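# Set the carton on the raised block inside the tape

## Task

Place the carton on top of the raised block so that no part of it extends beyond the blue tape outline. It must stay there by itself, without the robot holding it in place. Finish by switching suction off and moving the tool away from it.

## Robot and tools

Robot: two Doosan M1013 six-joint arms, left_arm and right_arm, each ending in a vacuum tool with a 36 mm suction cup. Bases in the scene frame: left_arm at (+0.023, +0.630, 0) m, right_arm at (-0.026, -0.494, 0) m, each turned slightly about z. The scene frame has its origin on the table top between the arms, +x pointing out over the table, +z up; left_arm sits on the +y side. The names left and right say nothing about sides in an image.

Cup point: the centre of the cup rim when free. The cup points along the cup point's own +z axis. Starting about 4 cm behind the rim, the tool body and wrist camera stick out up to about 9 cm sideways, so leave room.

Command rows. Every motion is a row of 14 numbers in [-1, 1]: left_arm dx, dy, dz, rx, ry, rz, left suction, then the same seven for right_arm. Both arms are always included. dx to rz are an offset (not a pose) from the cup point's measured pose at the start of the action, expressed in the cup point's own axes; 1.0 equals 0.6 m of travel or 180 degrees of rotation, and rx, ry, rz form one rotation vector. The suction entry turns the vacuum on above 0.01 and off at 0.01 or less, and it keeps its last value; to leave a tool unchanged, repeat its current suction value, since 0 means off.

execute_actions(actions): a list of actions; each action is a list of up to 15 rows, each row lasting one 1/30 s step, with the last row held if fewer than 15 are given. Each row is measured from the pose at the action's start, not from the prior row. For the first action of a call, that start is the last pose reported in a result. An empty list returns state and images only.

move(target, speed, blocking): target is one 14-number row as above, offsets from the pose in the latest result that reported one. Each cup point travels in a straight line, turning the short way, and both arms finish together in 0.5 to 10 s. speed is m/s, 0.002 to 0.5, default 0.25; rotation is capped at twice that in rad/s. Paths ignore obstacles and the other arm, and arms may lag, stray or overshoot the speed, especially near full stretch. blocking=false returns after 0.5 s while motion continues; then only wait or stop are accepted until a result shows the move ended. The result adds a move: line with the ending (done, off_target, moving, held, fault) and limits (paced = sent pose clipped; held = some steps blocked, after which the arm may jump fast), plus each cup point's distance to its target.

wait(seconds): 0 to 10 s, arms hold their last command; returns early if a running move ends. stop(): brakes a running move; faster moves need more room. zoom_image(camera, region): region [x0, y0, x1, y1] in pixels of that camera's latest image, at most 504 by 504. read_manual(section): licence texts only. finished_scene(scene): ends the current scene by number; irreversible, so call it only once the carton rests correctly and the tool is clear.

Controller behaviour: each step the commanded pose is clipped to within 70 mm and 16 degrees of the measured pose; position wins over orientation if both cannot be met. After an action the arm goes only to its last clipped pose, so large offsets need follow-up commands. Hand target lines show where the controller is steering. A pose unreachable line means the clearance check altered or blocked that arm's command. Elbow range is -2.792 to 2.792 rad; other joints -6.283 to 6.283.

Results: per arm, cup point position (m), quat_wxyz, linear and angular velocity in the scene frame (reported position is less accurate at long reach); joint positions and torques; Flange force (includes held weight, noisy, may say no reading); suction_measured (near 0 with no seal, 0.83 or more airtight) and part_present (1 from 0.50, back to 0 below 0.45). Images come from cam_head_left, cam_head_right, cam_high, cam_low (896x504) and cam_left_wrist, cam_right_wrist (504x504 fisheye), with calibration given.

Gripping: suction on, press the rim fully onto a smooth flat face of the carton, away from edges, seams and holes. Under vacuum the cup shortens by up to about 12 mm, and vacuum alone can lift a resting object. To release, set the carton down on its support, then turn suction off and back away at least 15 mm. A cup sealed on the table pins the tool until suction is off.

Avoid: arms are stiff, so even a small target past a contact can fault. A joint torque at its load limit (waist, shoulder 319; elbow 150; wrist joints 42.3 N m) or an external force of 144 N stops that arm for 10 s and drops the rest of the call. Approach contacts slowly with little overshoot. Do not let the arms collide, do not drop, slam or knock anything off the table, and keep an arm meant to stay still at zero offsets. Watch for MOTOR HOT warnings when holding loads; overheating brakes the arm. Loose objects can be nudged occasionally, and the robot holds its last command while you are composing a reply.

Each tool is called after "Request:" as a command line: name --argument value for each argument, lists and objects as JSON in quotes; but a table of rows of numbers goes row by row, as --pt "numbers of a row", without its own name.

## Session

Request:
execute_actions --actions '[]'

Scene clock: 0.00 s.
left_arm: end_effector_position=(+0.6630, +0.5226, +0.3617) suction_measured=0.01 part_present=0 end_effector_quat_wxyz=(-0.001, -0.179, +0.984, -0.001) end_effector_velocity=(+0.000, +0.000, +0.000) end_effector_angular_velocity=(+0.001, -0.001, +0.002) | right_arm: end_effector_position=(+0.6148, -0.5981, +0.3630) suction_measured=0.00 part_present=0 end_effector_quat_wxyz=(+0.000, +0.335, +0.942, -0.000) end_effector_velocity=(+0.000, -0.001, -0.000) end_effector_angular_velocity=(-0.000, +0.000, -0.001)
Joint positions: left_arm=[-0.055  0.166  1.621 -0.001  1.354 -0.578] | right_arm=[-0.054  0.166  1.62  -0.     1.355  0.47 ]
Joint velocities: left_arm=[ 0.    -0.    -0.     0.001  0.    -0.002] | right_arm=[-0.002  0.001 -0.    -0.    -0.    -0.001]
Joint torques (N m, as the joint torque sensors report them, + toward a larger angle): no reading
Flange force (N, the push that the arm receives, along the end effector's own x y z axes): no reading
Hand target (left_arm): +0.663, +0.523, +0.362; -0.001, -0.179, +0.984, -0.001
Hand target (right_arm): +0.615, -0.598, +0.363; +0.000, +0.335, +0.942, -0.000

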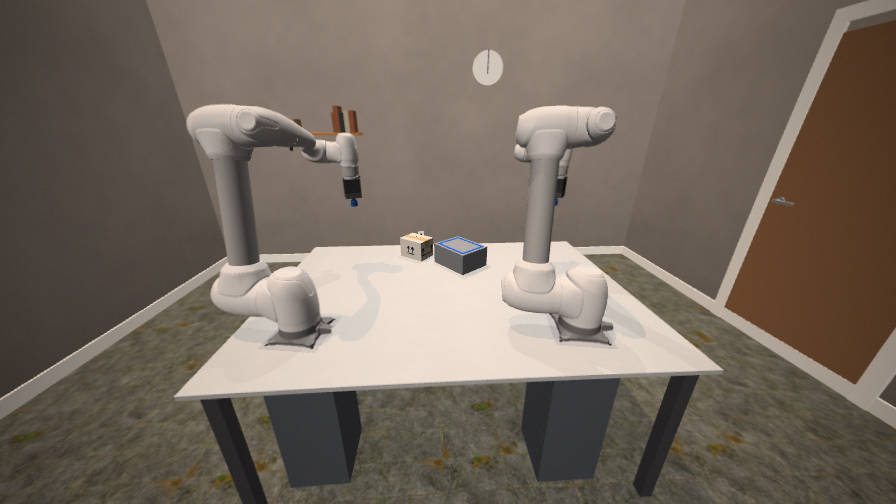

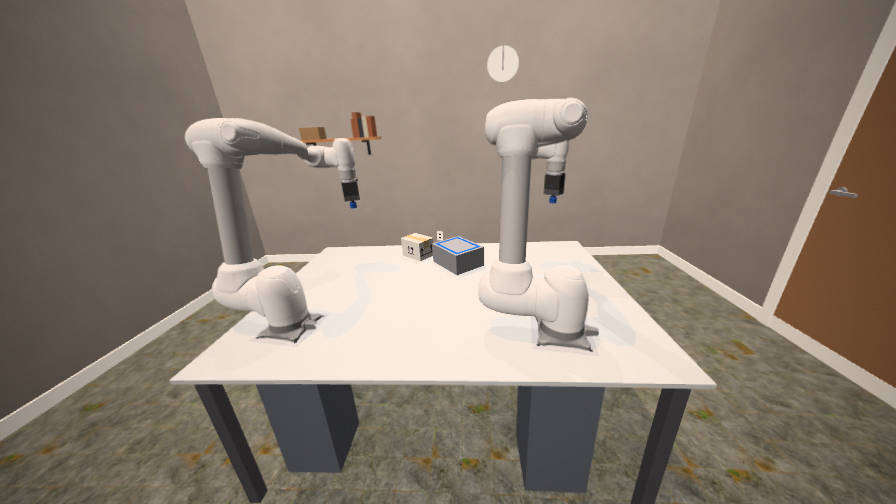

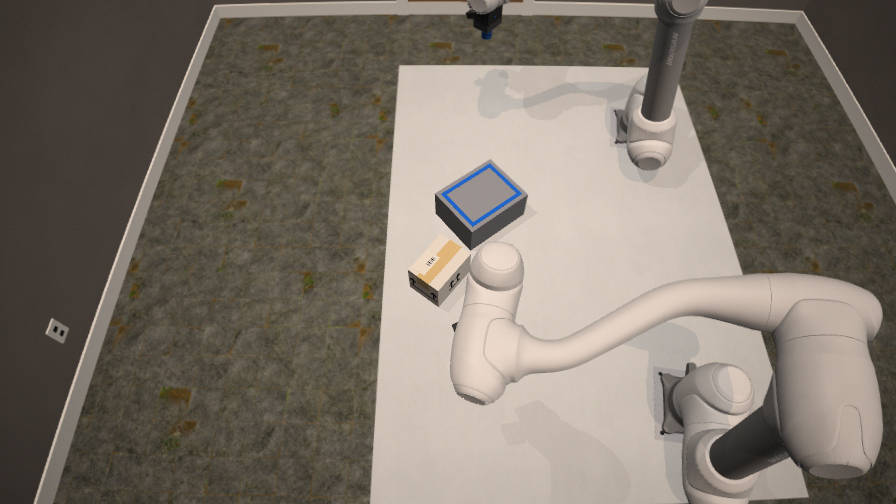

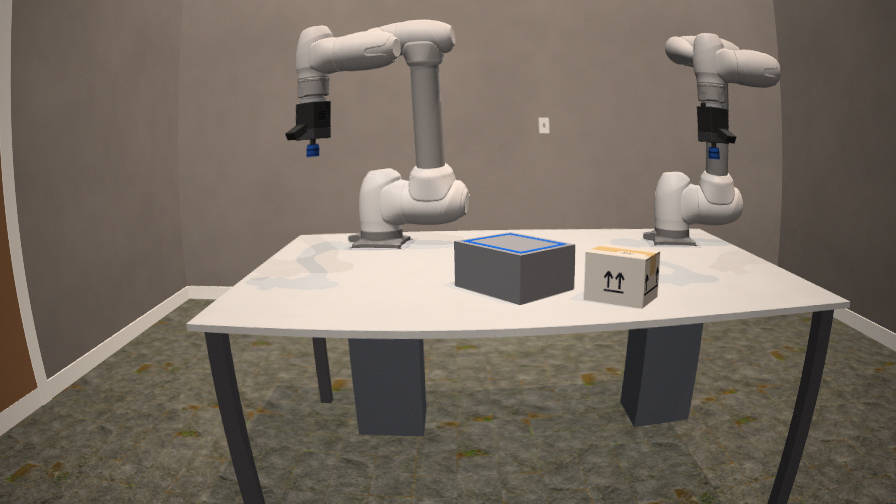

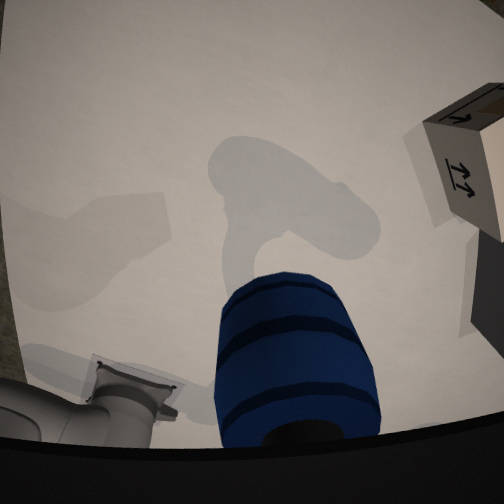

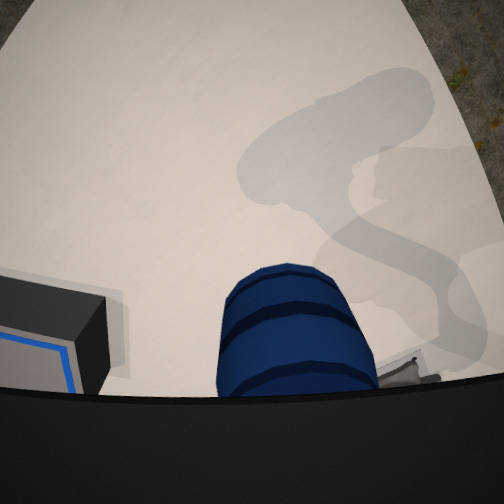

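Request:
zoom_image --camera "cam_high" --region '[380, 140, 560, 320]'

Request:
zoom_image --camera "cam_low" --region '[440, 210, 680, 330]'

Region (380, 140, 560, 320) of cam_high's 896x504 image, scaled by 2.800, with more detail than that image has.

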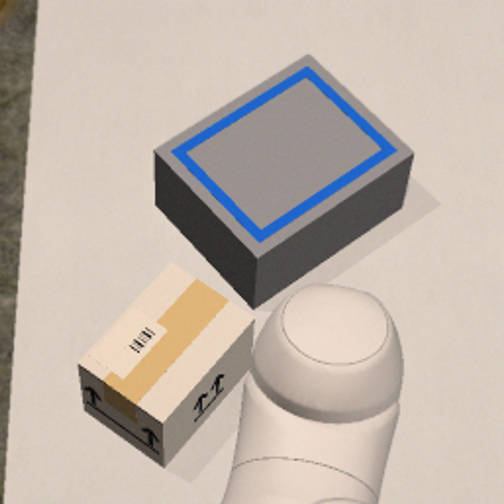

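Region (440, 210, 680, 330) of cam_low's 896x504 image, scaled by 2.100, with more detail than that image has.

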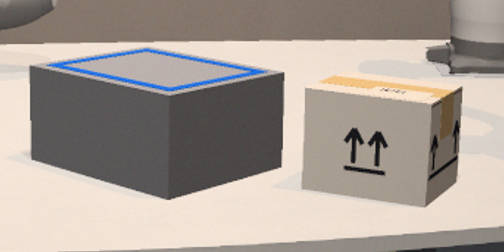

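Request:
move --target '[0.115,-0.688,0.27,0,0,0,0,0,0,0,0,0,0,0]' --speed 0.35

Scene clock: 4.93 s.
left_arm: end_effector_position=(+0.7428, +0.1121, +0.1999) suction_measured=0.01 part_present=0 end_effector_quat_wxyz=(-0.001, -0.179, +0.984, -0.000) end_effector_velocity=(+0.000, -0.001, -0.001) end_effector_angular_velocity=(+0.001, +0.001, -0.002) | right_arm: end_effector_position=(+0.6148, -0.5981, +0.3630) suction_measured=0.00 part_present=0 end_effector_quat_wxyz=(+0.000, +0.335, +0.942, -0.000) end_effector_velocity=(+0.000, -0.001, +0.001) end_effector_angular_velocity=(-0.000, -0.001, -0.002)
Joint positions: left_arm=[-0.498  0.613  1.281 -0.001  1.248 -1.021] | right_arm=[-0.054  0.166  1.62  -0.     1.355  0.47 ]
Joint velocities: left_arm=[-0.001  0.002 -0.002  0.     0.001  0.001] | right_arm=[-0.002 -0.    -0.001 -0.     0.001 -0.   ]
Joint torques (N m, as the joint torque sensors report them, + toward a larger angle): left_arm=[ -4.98 -90.37 -35.59   4.56   0.37  -0.47] | right_arm=[  1.62 -60.18 -39.43   4.02   0.1    0.  ]
Flange force (N, the push that the arm receives, along the end effector's own x y z axes): left_arm=[-3.1 6.7 -5.6] | right_arm=[-6.6 0.4 1.1]
Hand target (left_arm): +0.743, +0.112, +0.200; -0.001, -0.179, +0.984, -0.000
Hand target (right_arm): +0.615, -0.598, +0.363; +0.000, +0.335, +0.942, -0.000
Off the commanded pose (left_arm): 0.001 m, 0 deg.
Off the commanded pose (right_arm): 0.000 m, 0 deg.
move: done
camera_calibration (this result's frames):
cam_left_wrist: T_world_to_cam=[[0.318916, -0.946676, 0.0457978, -0.13725], [-0.831084, -0.256093, 0.493675, 0.5608], [-0.455622, -0.195503, -0.868439, 0.6162], [0, 0, 0, 1]] pos_world=[0.790598, 0.134154, 0.264564]
cam_right_wrist: T_world_to_cam=[[-0.637644, -0.769483, 0.0361383, -0.075049], [-0.677594, 0.582578, 0.448854, 0.618401], [-0.366439, 0.261722, -0.892874, 0.792394], [0, 0, 0, 1]] pos_world=[0.661534, -0.625403, 0.432648]

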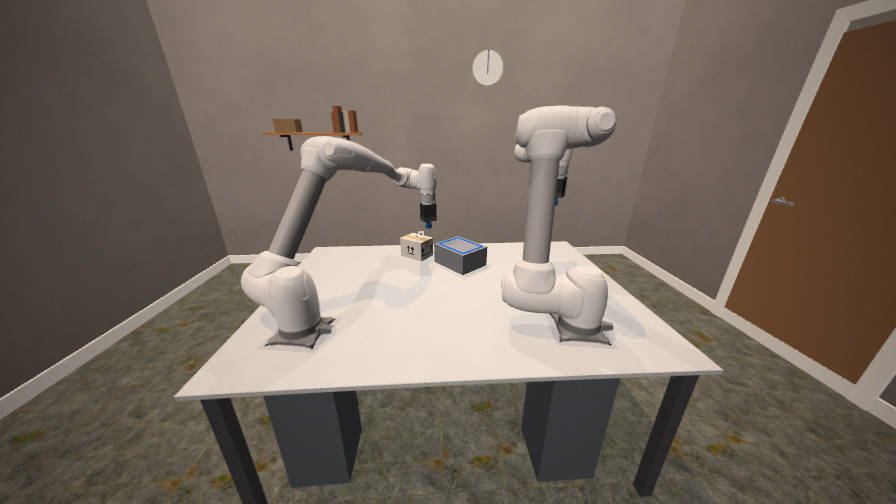

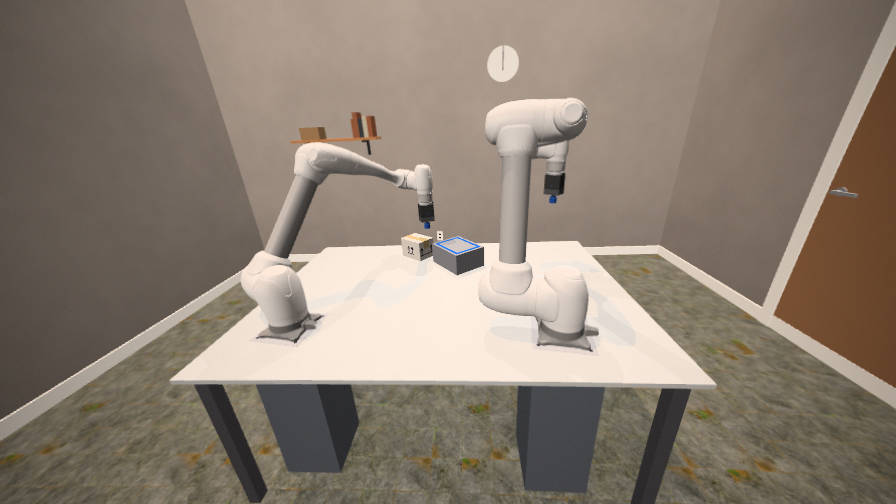

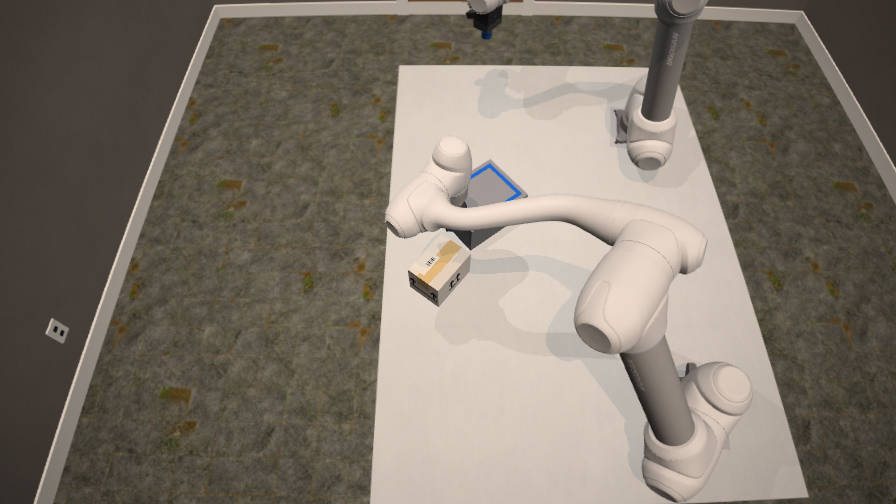

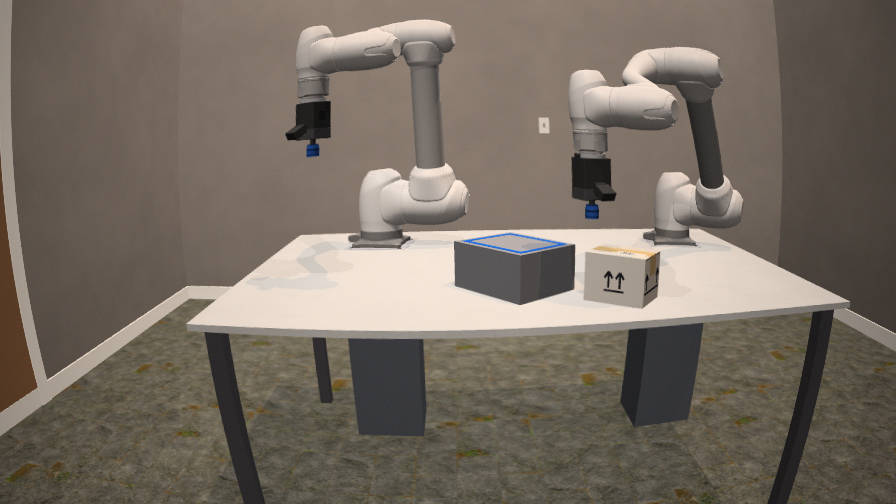

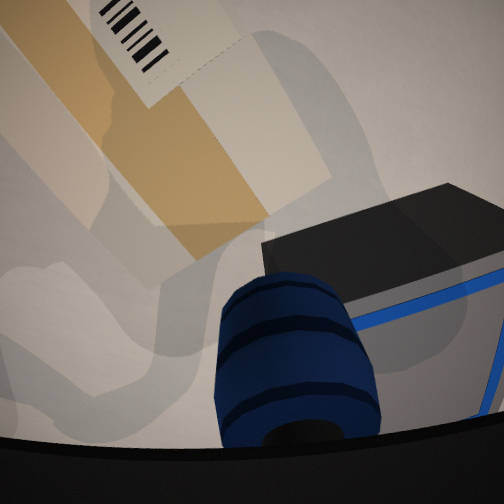

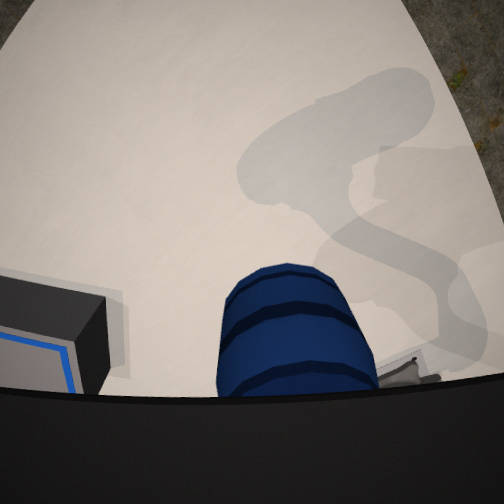

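Request:
move --target '[-0.093,0.095,0.085,0,0,0,0,0,0,0,0,0,0,0]'

Scene clock: 6.73 s.
left_arm: end_effector_position=(+0.7751, +0.1849, +0.1490) suction_measured=0.01 part_present=0 end_effector_quat_wxyz=(-0.001, -0.179, +0.984, -0.000) end_effector_velocity=(-0.000, -0.000, -0.000) end_effector_angular_velocity=(-0.001, +0.001, -0.001) | right_arm: end_effector_position=(+0.6148, -0.5981, +0.3630) suction_measured=0.00 part_present=0 end_effector_quat_wxyz=(+0.000, +0.335, +0.942, -0.000) end_effector_velocity=(+0.000, +0.000, +0.002) end_effector_angular_velocity=(-0.000, -0.002, -0.001)
Joint positions: left_arm=[-0.409  0.624  1.361 -0.001  1.157 -0.933] | right_arm=[-0.054  0.166  1.62  -0.     1.355  0.47 ]
Joint velocities: left_arm=[-0.    -0.     0.001 -0.002 -0.001  0.001] | right_arm=[ 0.    -0.001 -0.001  0.     0.     0.001]
Joint torques (N m, as the joint torque sensors report them, + toward a larger angle): left_arm=[ -1.84 -89.61 -34.13   4.05   0.26  -0.37] | right_arm=[ -0.08 -59.3  -39.27   4.06   0.12   0.1 ]
Flange force (N, the push that the arm receives, along the end effector's own x y z axes): left_arm=[0.4 4.2 -6.8] | right_arm=[-4.0 2.5 0.6]
Hand target (left_arm): +0.775, +0.185, +0.149; -0.001, -0.179, +0.984, -0.000
Hand target (right_arm): +0.615, -0.598, +0.363; +0.000, +0.335, +0.942, -0.000
Off the commanded pose (left_arm): 0.000 m, 0 deg.
Off the commanded pose (right_arm): 0.000 m, 0 deg.
move: done
camera_calibration (this result's frames):
cam_left_wrist: T_world_to_cam=[[0.318979, -0.94665, 0.0458966, -0.0763883], [-0.831126, -0.256121, 0.493591, 0.631476], [-0.455503, -0.195591, -0.868482, 0.60084], [0, 0, 0, 1]] pos_world=[0.822886, 0.20694, 0.213634]
cam_right_wrist: T_world_to_cam=[[-0.637644, -0.769483, 0.0361384, -0.0750491], [-0.677594, 0.582578, 0.448854, 0.618401], [-0.366439, 0.261722, -0.892874, 0.792394], [0, 0, 0, 1]] pos_world=[0.661534, -0.625403, 0.432648]

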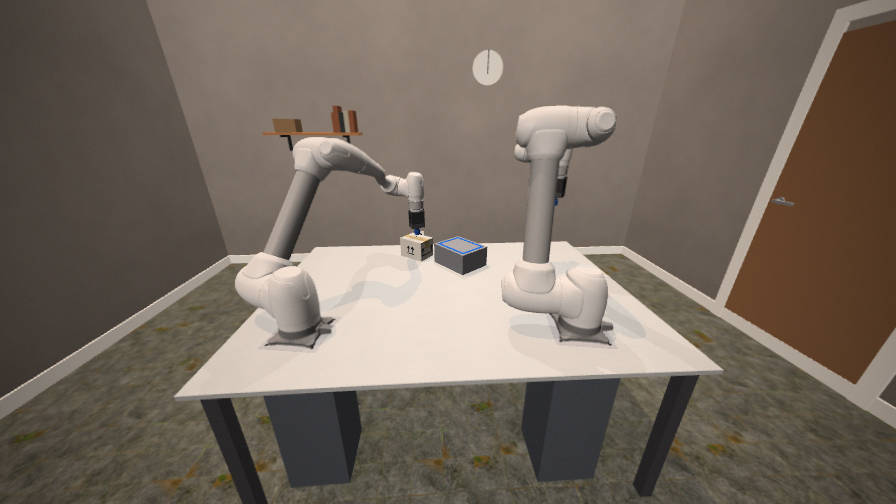

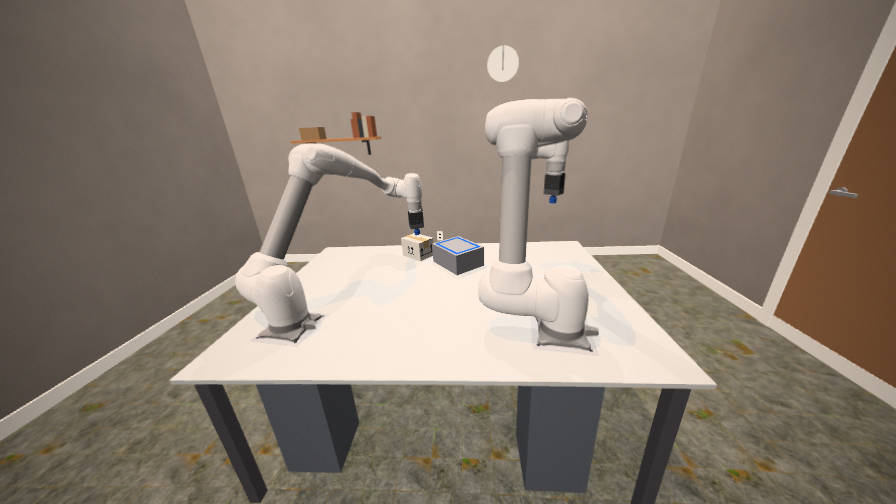

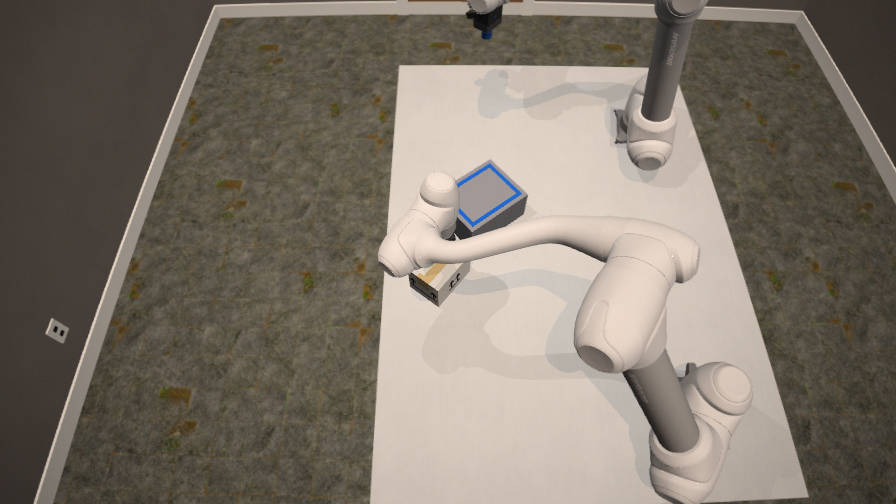

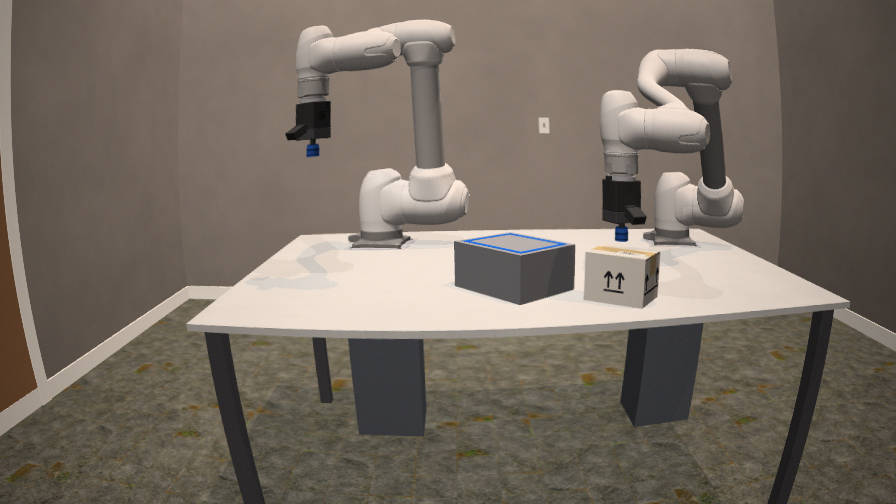

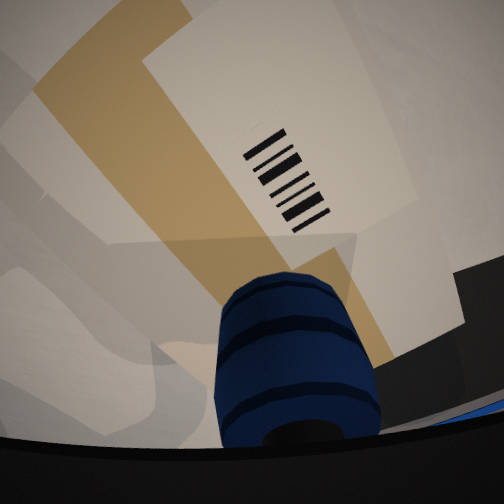

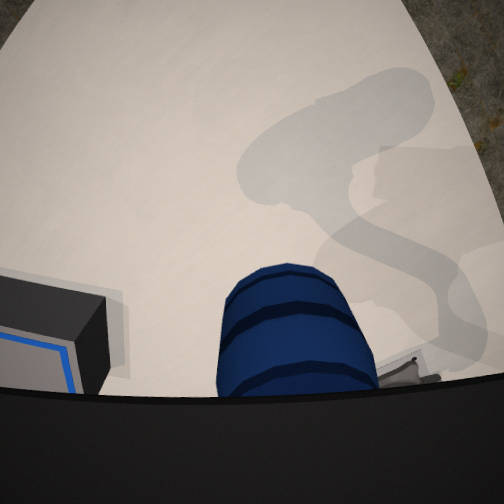

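Request:
move --target '[0,0.01,0.045,0,0,0,1,0,0,0,0,0,0,0]' --speed 0.03

Scene clock: 8.60 s.
left_arm: end_effector_position=(+0.7729, +0.1905, +0.1219) suction_measured=0.85 part_present=1 end_effector_quat_wxyz=(-0.001, -0.179, +0.984, -0.000) end_effector_velocity=(+0.000, +0.001, -0.000) end_effector_angular_velocity=(-0.000, +0.001, +0.002) | right_arm: end_effector_position=(+0.6148, -0.5981, +0.3630) suction_measured=0.00 part_present=0 end_effector_quat_wxyz=(+0.000, +0.335, +0.942, -0.000) end_effector_velocity=(+0.000, -0.000, +0.000) end_effector_angular_velocity=(+0.000, +0.000, -0.001)
Joint positions: left_arm=[-0.405  0.636  1.394 -0.001  1.113 -0.929] | right_arm=[-0.054  0.166  1.62  -0.     1.355  0.47 ]
Joint velocities: left_arm=[ 0.001  0.     0.001 -0.001 -0.    -0.   ] | right_arm=[-0.    -0.    -0.001  0.     0.001  0.001]
Joint torques (N m, as the joint torque sensors report them, + toward a larger angle): left_arm=[ -2.37 -95.15 -37.83   4.17   0.26   0.03] | right_arm=[  1.48 -60.44 -39.35   3.9    0.12   0.17]
Flange force (N, the push that the arm receives, along the end effector's own x y z axes): left_arm=[0.8 5.8 3.2] | right_arm=[-7.0 1.0 1.4]
Hand target (left_arm): +0.773, +0.191, +0.122; -0.001, -0.179, +0.984, -0.000
Hand target (right_arm): +0.615, -0.598, +0.363; +0.000, +0.335, +0.942, -0.000
Off the commanded pose (left_arm): 0.000 m, 0 deg.
Off the commanded pose (right_arm): 0.000 m, 0 deg.
move: done
camera_calibration (this result's frames):
cam_left_wrist: T_world_to_cam=[[0.319055, -0.946635, 0.0456772, -0.069145], [-0.830995, -0.256255, 0.493741, 0.644443], [-0.455688, -0.195488, -0.868409, 0.577506], [0, 0, 0, 1]] pos_world=[0.820752, 0.212582, 0.186482]
cam_right_wrist: T_world_to_cam=[[-0.637644, -0.769483, 0.0361384, -0.0750489], [-0.677593, 0.582578, 0.448854, 0.618401], [-0.366439, 0.261722, -0.892874, 0.792394], [0, 0, 0, 1]] pos_world=[0.661534, -0.625403, 0.432648]

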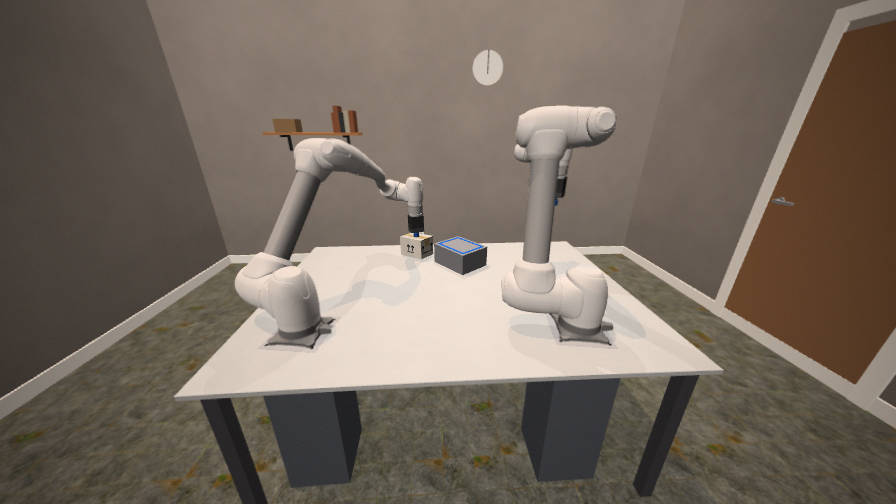

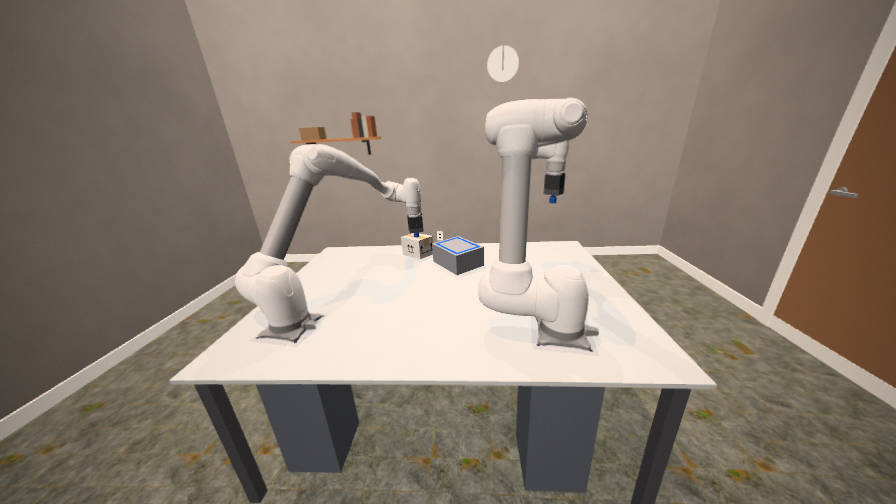

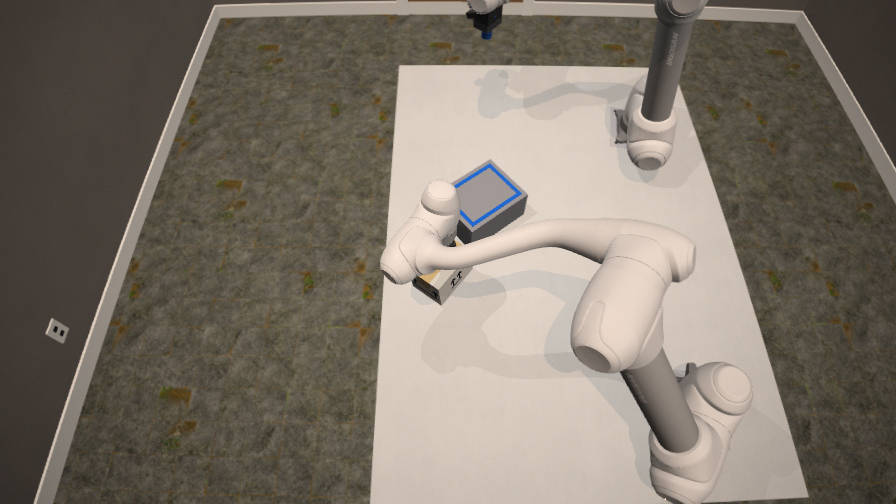

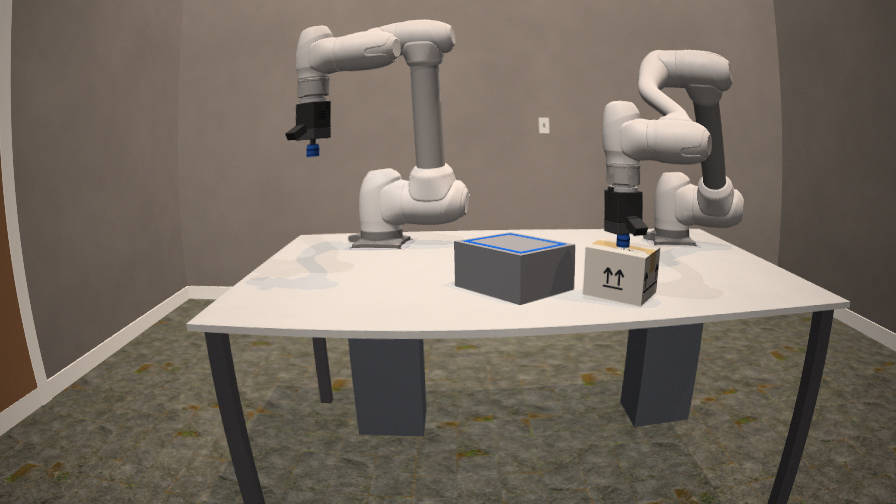

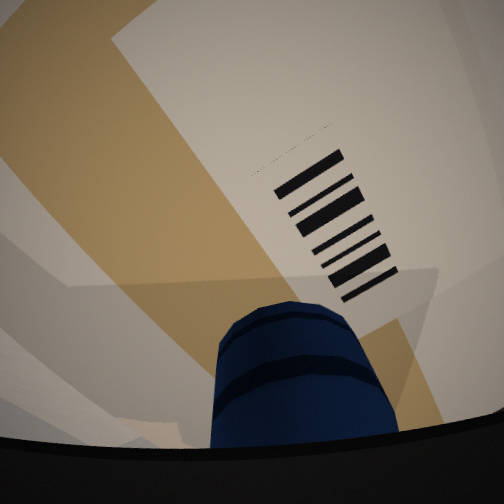

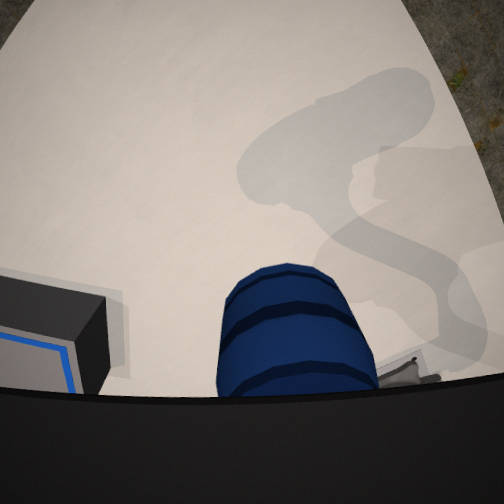

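Request:
move --target '[0,0,-0.26,0,0,0,1,0,0,0,0,0,0,0]' --speed 0.15

Request:
move --target '[0.39,-0.352,0,0,0,0.076,1,0,0,0,0,0,0,0]' --speed 0.2

Request:
zoom_image --camera "cam_low" --region '[420, 150, 620, 310]'

Request:
zoom_image --camera "cam_head_left" --region '[410, 190, 510, 280]'

Scene clock: 10.90 s.
left_arm: end_effector_position=(+0.7729, +0.1905, +0.2777) suction_measured=1.00 part_present=1 end_effector_quat_wxyz=(-0.001, -0.179, +0.984, -0.000) end_effector_velocity=(-0.001, -0.001, +0.001) end_effector_angular_velocity=(+0.000, -0.000, -0.002) | right_arm: end_effector_position=(+0.6148, -0.5981, +0.3630) suction_measured=0.00 part_present=0 end_effector_quat_wxyz=(+0.000, +0.335, +0.942, -0.000) end_effector_velocity=(-0.001, -0.001, -0.001) end_effector_angular_velocity=(+0.000, +0.002, -0.002)
Joint positions: left_arm=[-0.405  0.549  1.241 -0.001  1.352 -0.929] | right_arm=[-0.054  0.166  1.62  -0.     1.355  0.47 ]
Joint velocities: left_arm=[-0.001 -0.001 -0.001  0.     0.002  0.001] | right_arm=[-0.001 -0.     0.002 -0.    -0.     0.   ]
Joint torques (N m, as the joint torque sensors report them, + toward a larger angle): left_arm=[ -3.52 -95.59 -42.51   4.63   0.28  -0.5 ] | right_arm=[  0.39 -59.33 -39.09   4.     0.16   0.05]
Flange force (N, the push that the arm receives, along the end effector's own x y z axes): left_arm=[-1.2 5.4 5.6] | right_arm=[-5.2 2.0 1.1]
Hand target (left_arm): +0.773, +0.190, +0.278; -0.001, -0.179, +0.984, -0.000
Hand target (right_arm): +0.615, -0.598, +0.363; +0.000, +0.335, +0.942, -0.000
Off the commanded pose (left_arm): 0.000 m, 0 deg.
Off the commanded pose (right_arm): 0.000 m, 0 deg.
move: done
camera_calibration (this result's frames):
cam_left_wrist: T_world_to_cam=[[0.318769, -0.946729, 0.0457162, -0.0760545], [-0.831026, -0.255964, 0.49384, 0.567429], [-0.455831, -0.195412, -0.86835, 0.71294], [0, 0, 0, 1]] pos_world=[0.820772, 0.212555, 0.342339]

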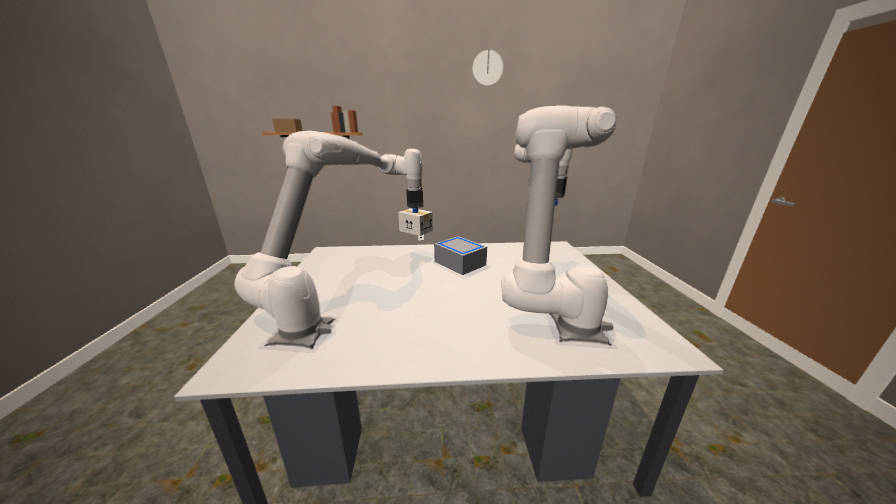

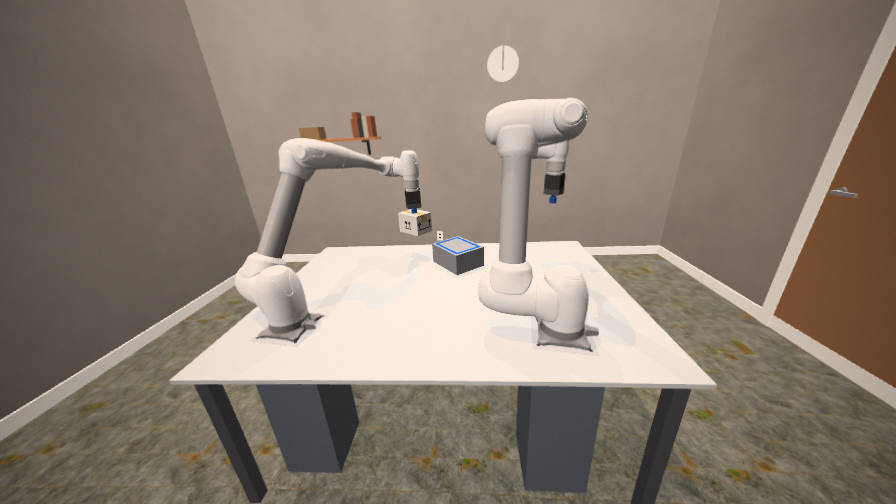

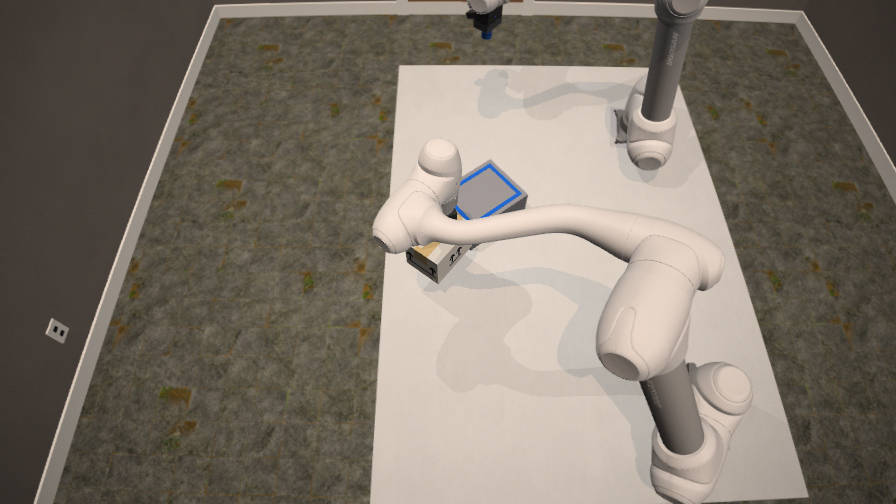

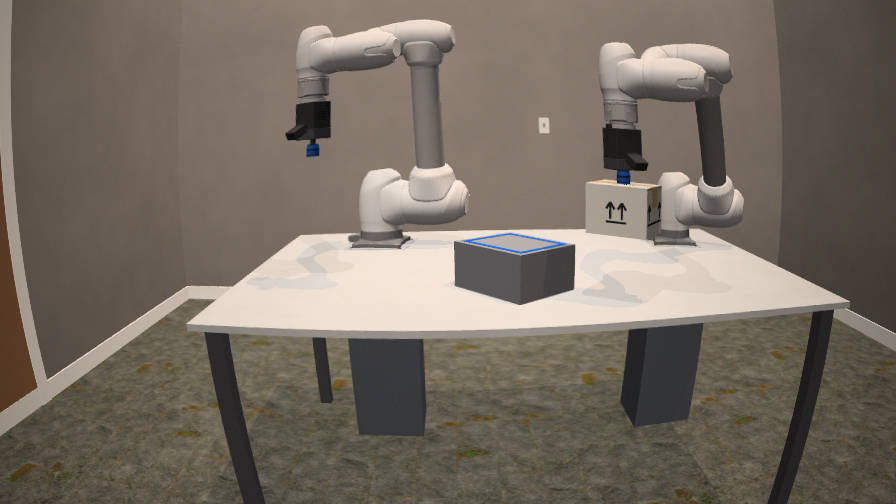

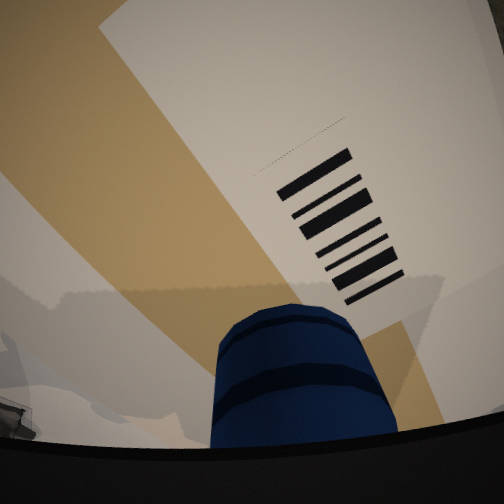

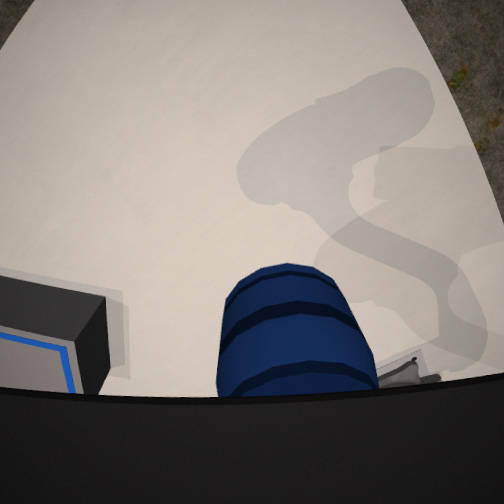

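Scene clock: 12.90 s.
left_arm: end_effector_position=(+0.6276, -0.0889, +0.2778) suction_measured=1.00 part_present=1 end_effector_quat_wxyz=(-0.001, -0.060, +0.998, -0.000) end_effector_velocity=(-0.002, -0.003, +0.000) end_effector_angular_velocity=(-0.000, +0.001, -0.002) | right_arm: end_effector_position=(+0.6148, -0.5981, +0.3630) suction_measured=0.00 part_present=0 end_effector_quat_wxyz=(+0.000, +0.335, +0.942, -0.000) end_effector_velocity=(-0.001, -0.001, +0.000) end_effector_angular_velocity=(-0.000, +0.000, +0.001)
Joint positions: left_arm=[-0.743  0.672  1.039 -0.002  1.432 -1.028] | right_arm=[-0.054  0.166  1.62  -0.     1.355  0.47 ]
Joint velocities: left_arm=[-0.003  0.001 -0.002 -0.001  0.001 -0.001] | right_arm=[-0.001 -0.001  0.001 -0.     0.001 -0.002]
Joint torques (N m, as the joint torque sensors report them, + toward a larger angle): left_arm=[  -4.24 -108.69  -44.03    5.25    0.1    -0.04] | right_arm=[  1.56 -60.45 -39.56   4.     0.28   0.09]
Flange force (N, the push that the arm receives, along the end effector's own x y z axes): left_arm=[-1.8 5.2 7.0] | right_arm=[-6.5 0.6 2.2]
Hand target (left_arm): +0.628, -0.089, +0.278; -0.001, -0.060, +0.998, -0.000
Hand target (right_arm): +0.615, -0.598, +0.363; +0.000, +0.335, +0.942, -0.000
Off the commanded pose (left_arm): 0.001 m, 0 deg.
Off the commanded pose (right_arm): 0.000 m, 0 deg.
move: done
camera_calibration (this result's frames):
cam_left_wrist: T_world_to_cam=[[0.08583, -0.995261, 0.0457053, -0.152413], [-0.867898, -0.0521606, 0.493997, 0.416364], [-0.489272, -0.0820673, -0.868262, 0.623207], [0, 0, 0, 1]] pos_world=[0.67936, -0.0788283, 0.342391]
cam_right_wrist: T_world_to_cam=[[-0.637644, -0.769483, 0.0361382, -0.0750489], [-0.677594, 0.582578, 0.448854, 0.618401], [-0.366439, 0.261722, -0.892874, 0.792394], [0, 0, 0, 1]] pos_world=[0.661534, -0.625403, 0.432648]

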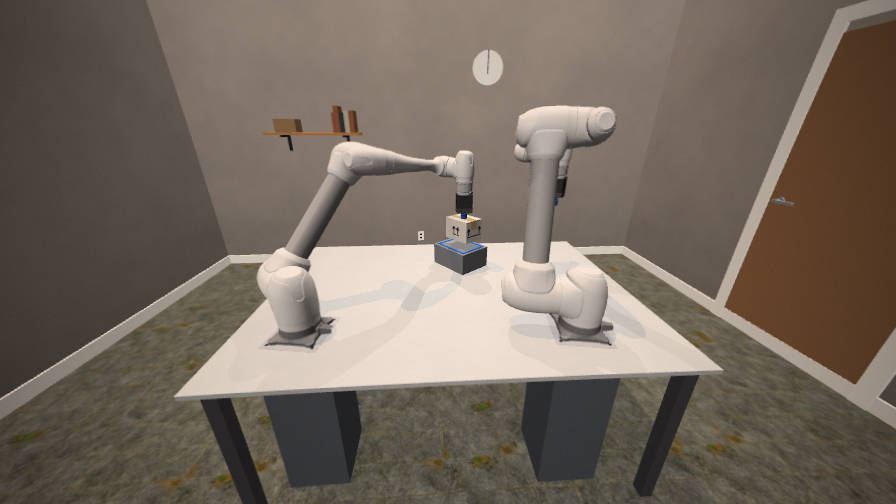

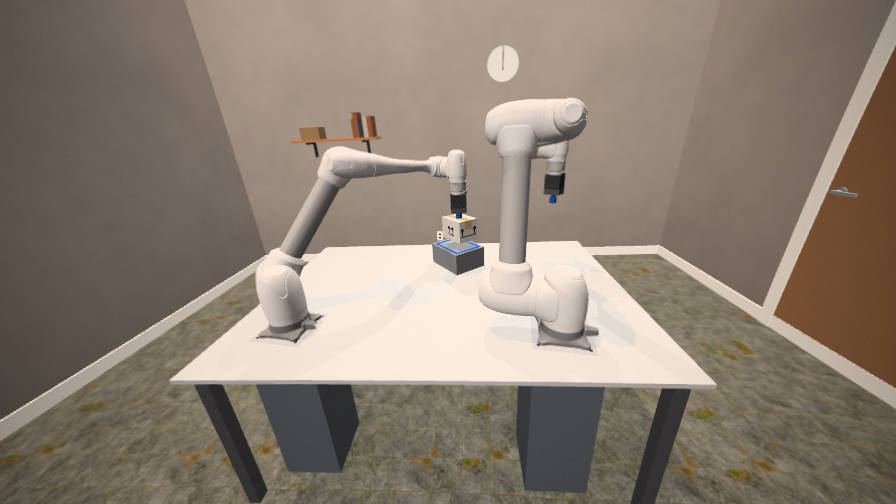

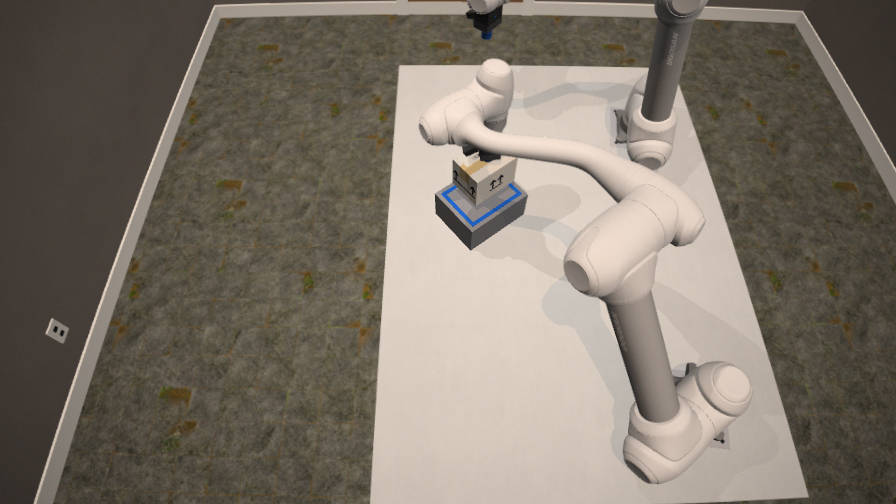

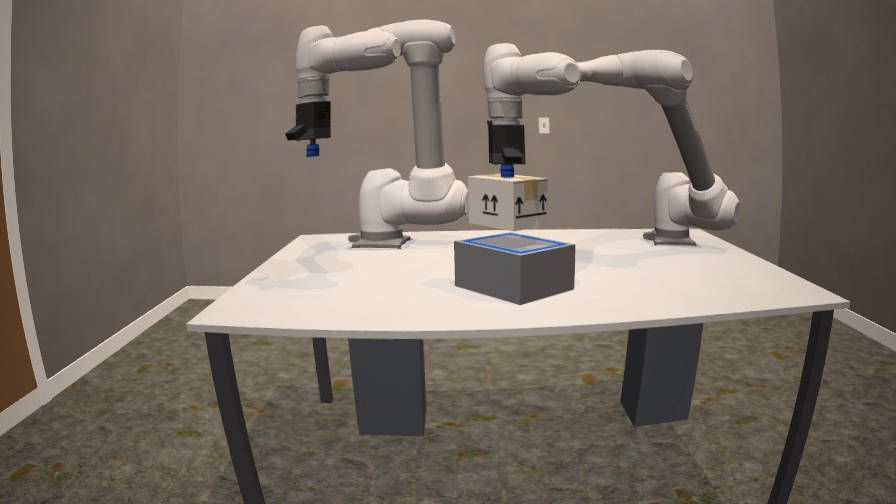

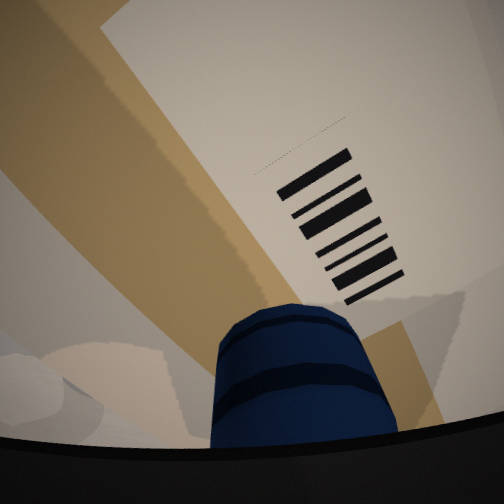

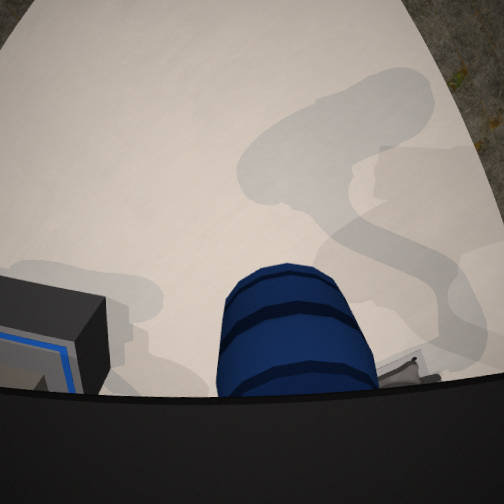

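Region (420, 150, 620, 310) of cam_low's 896x504 image, scaled by 2.520, with more detail than that image has; it fills the top 403 rows of this view, and the rest is white.

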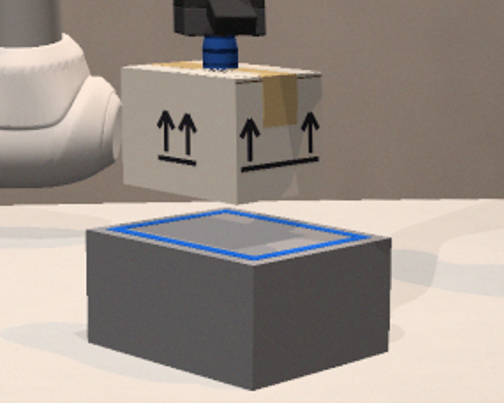

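Region (410, 190, 510, 280) of cam_head_left's 896x504 image, scaled by 5.040, with more detail than that image has; it fills the top 454 rows of this view, and the rest is white.

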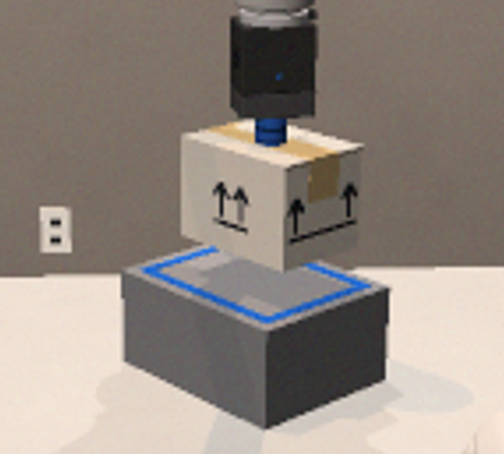

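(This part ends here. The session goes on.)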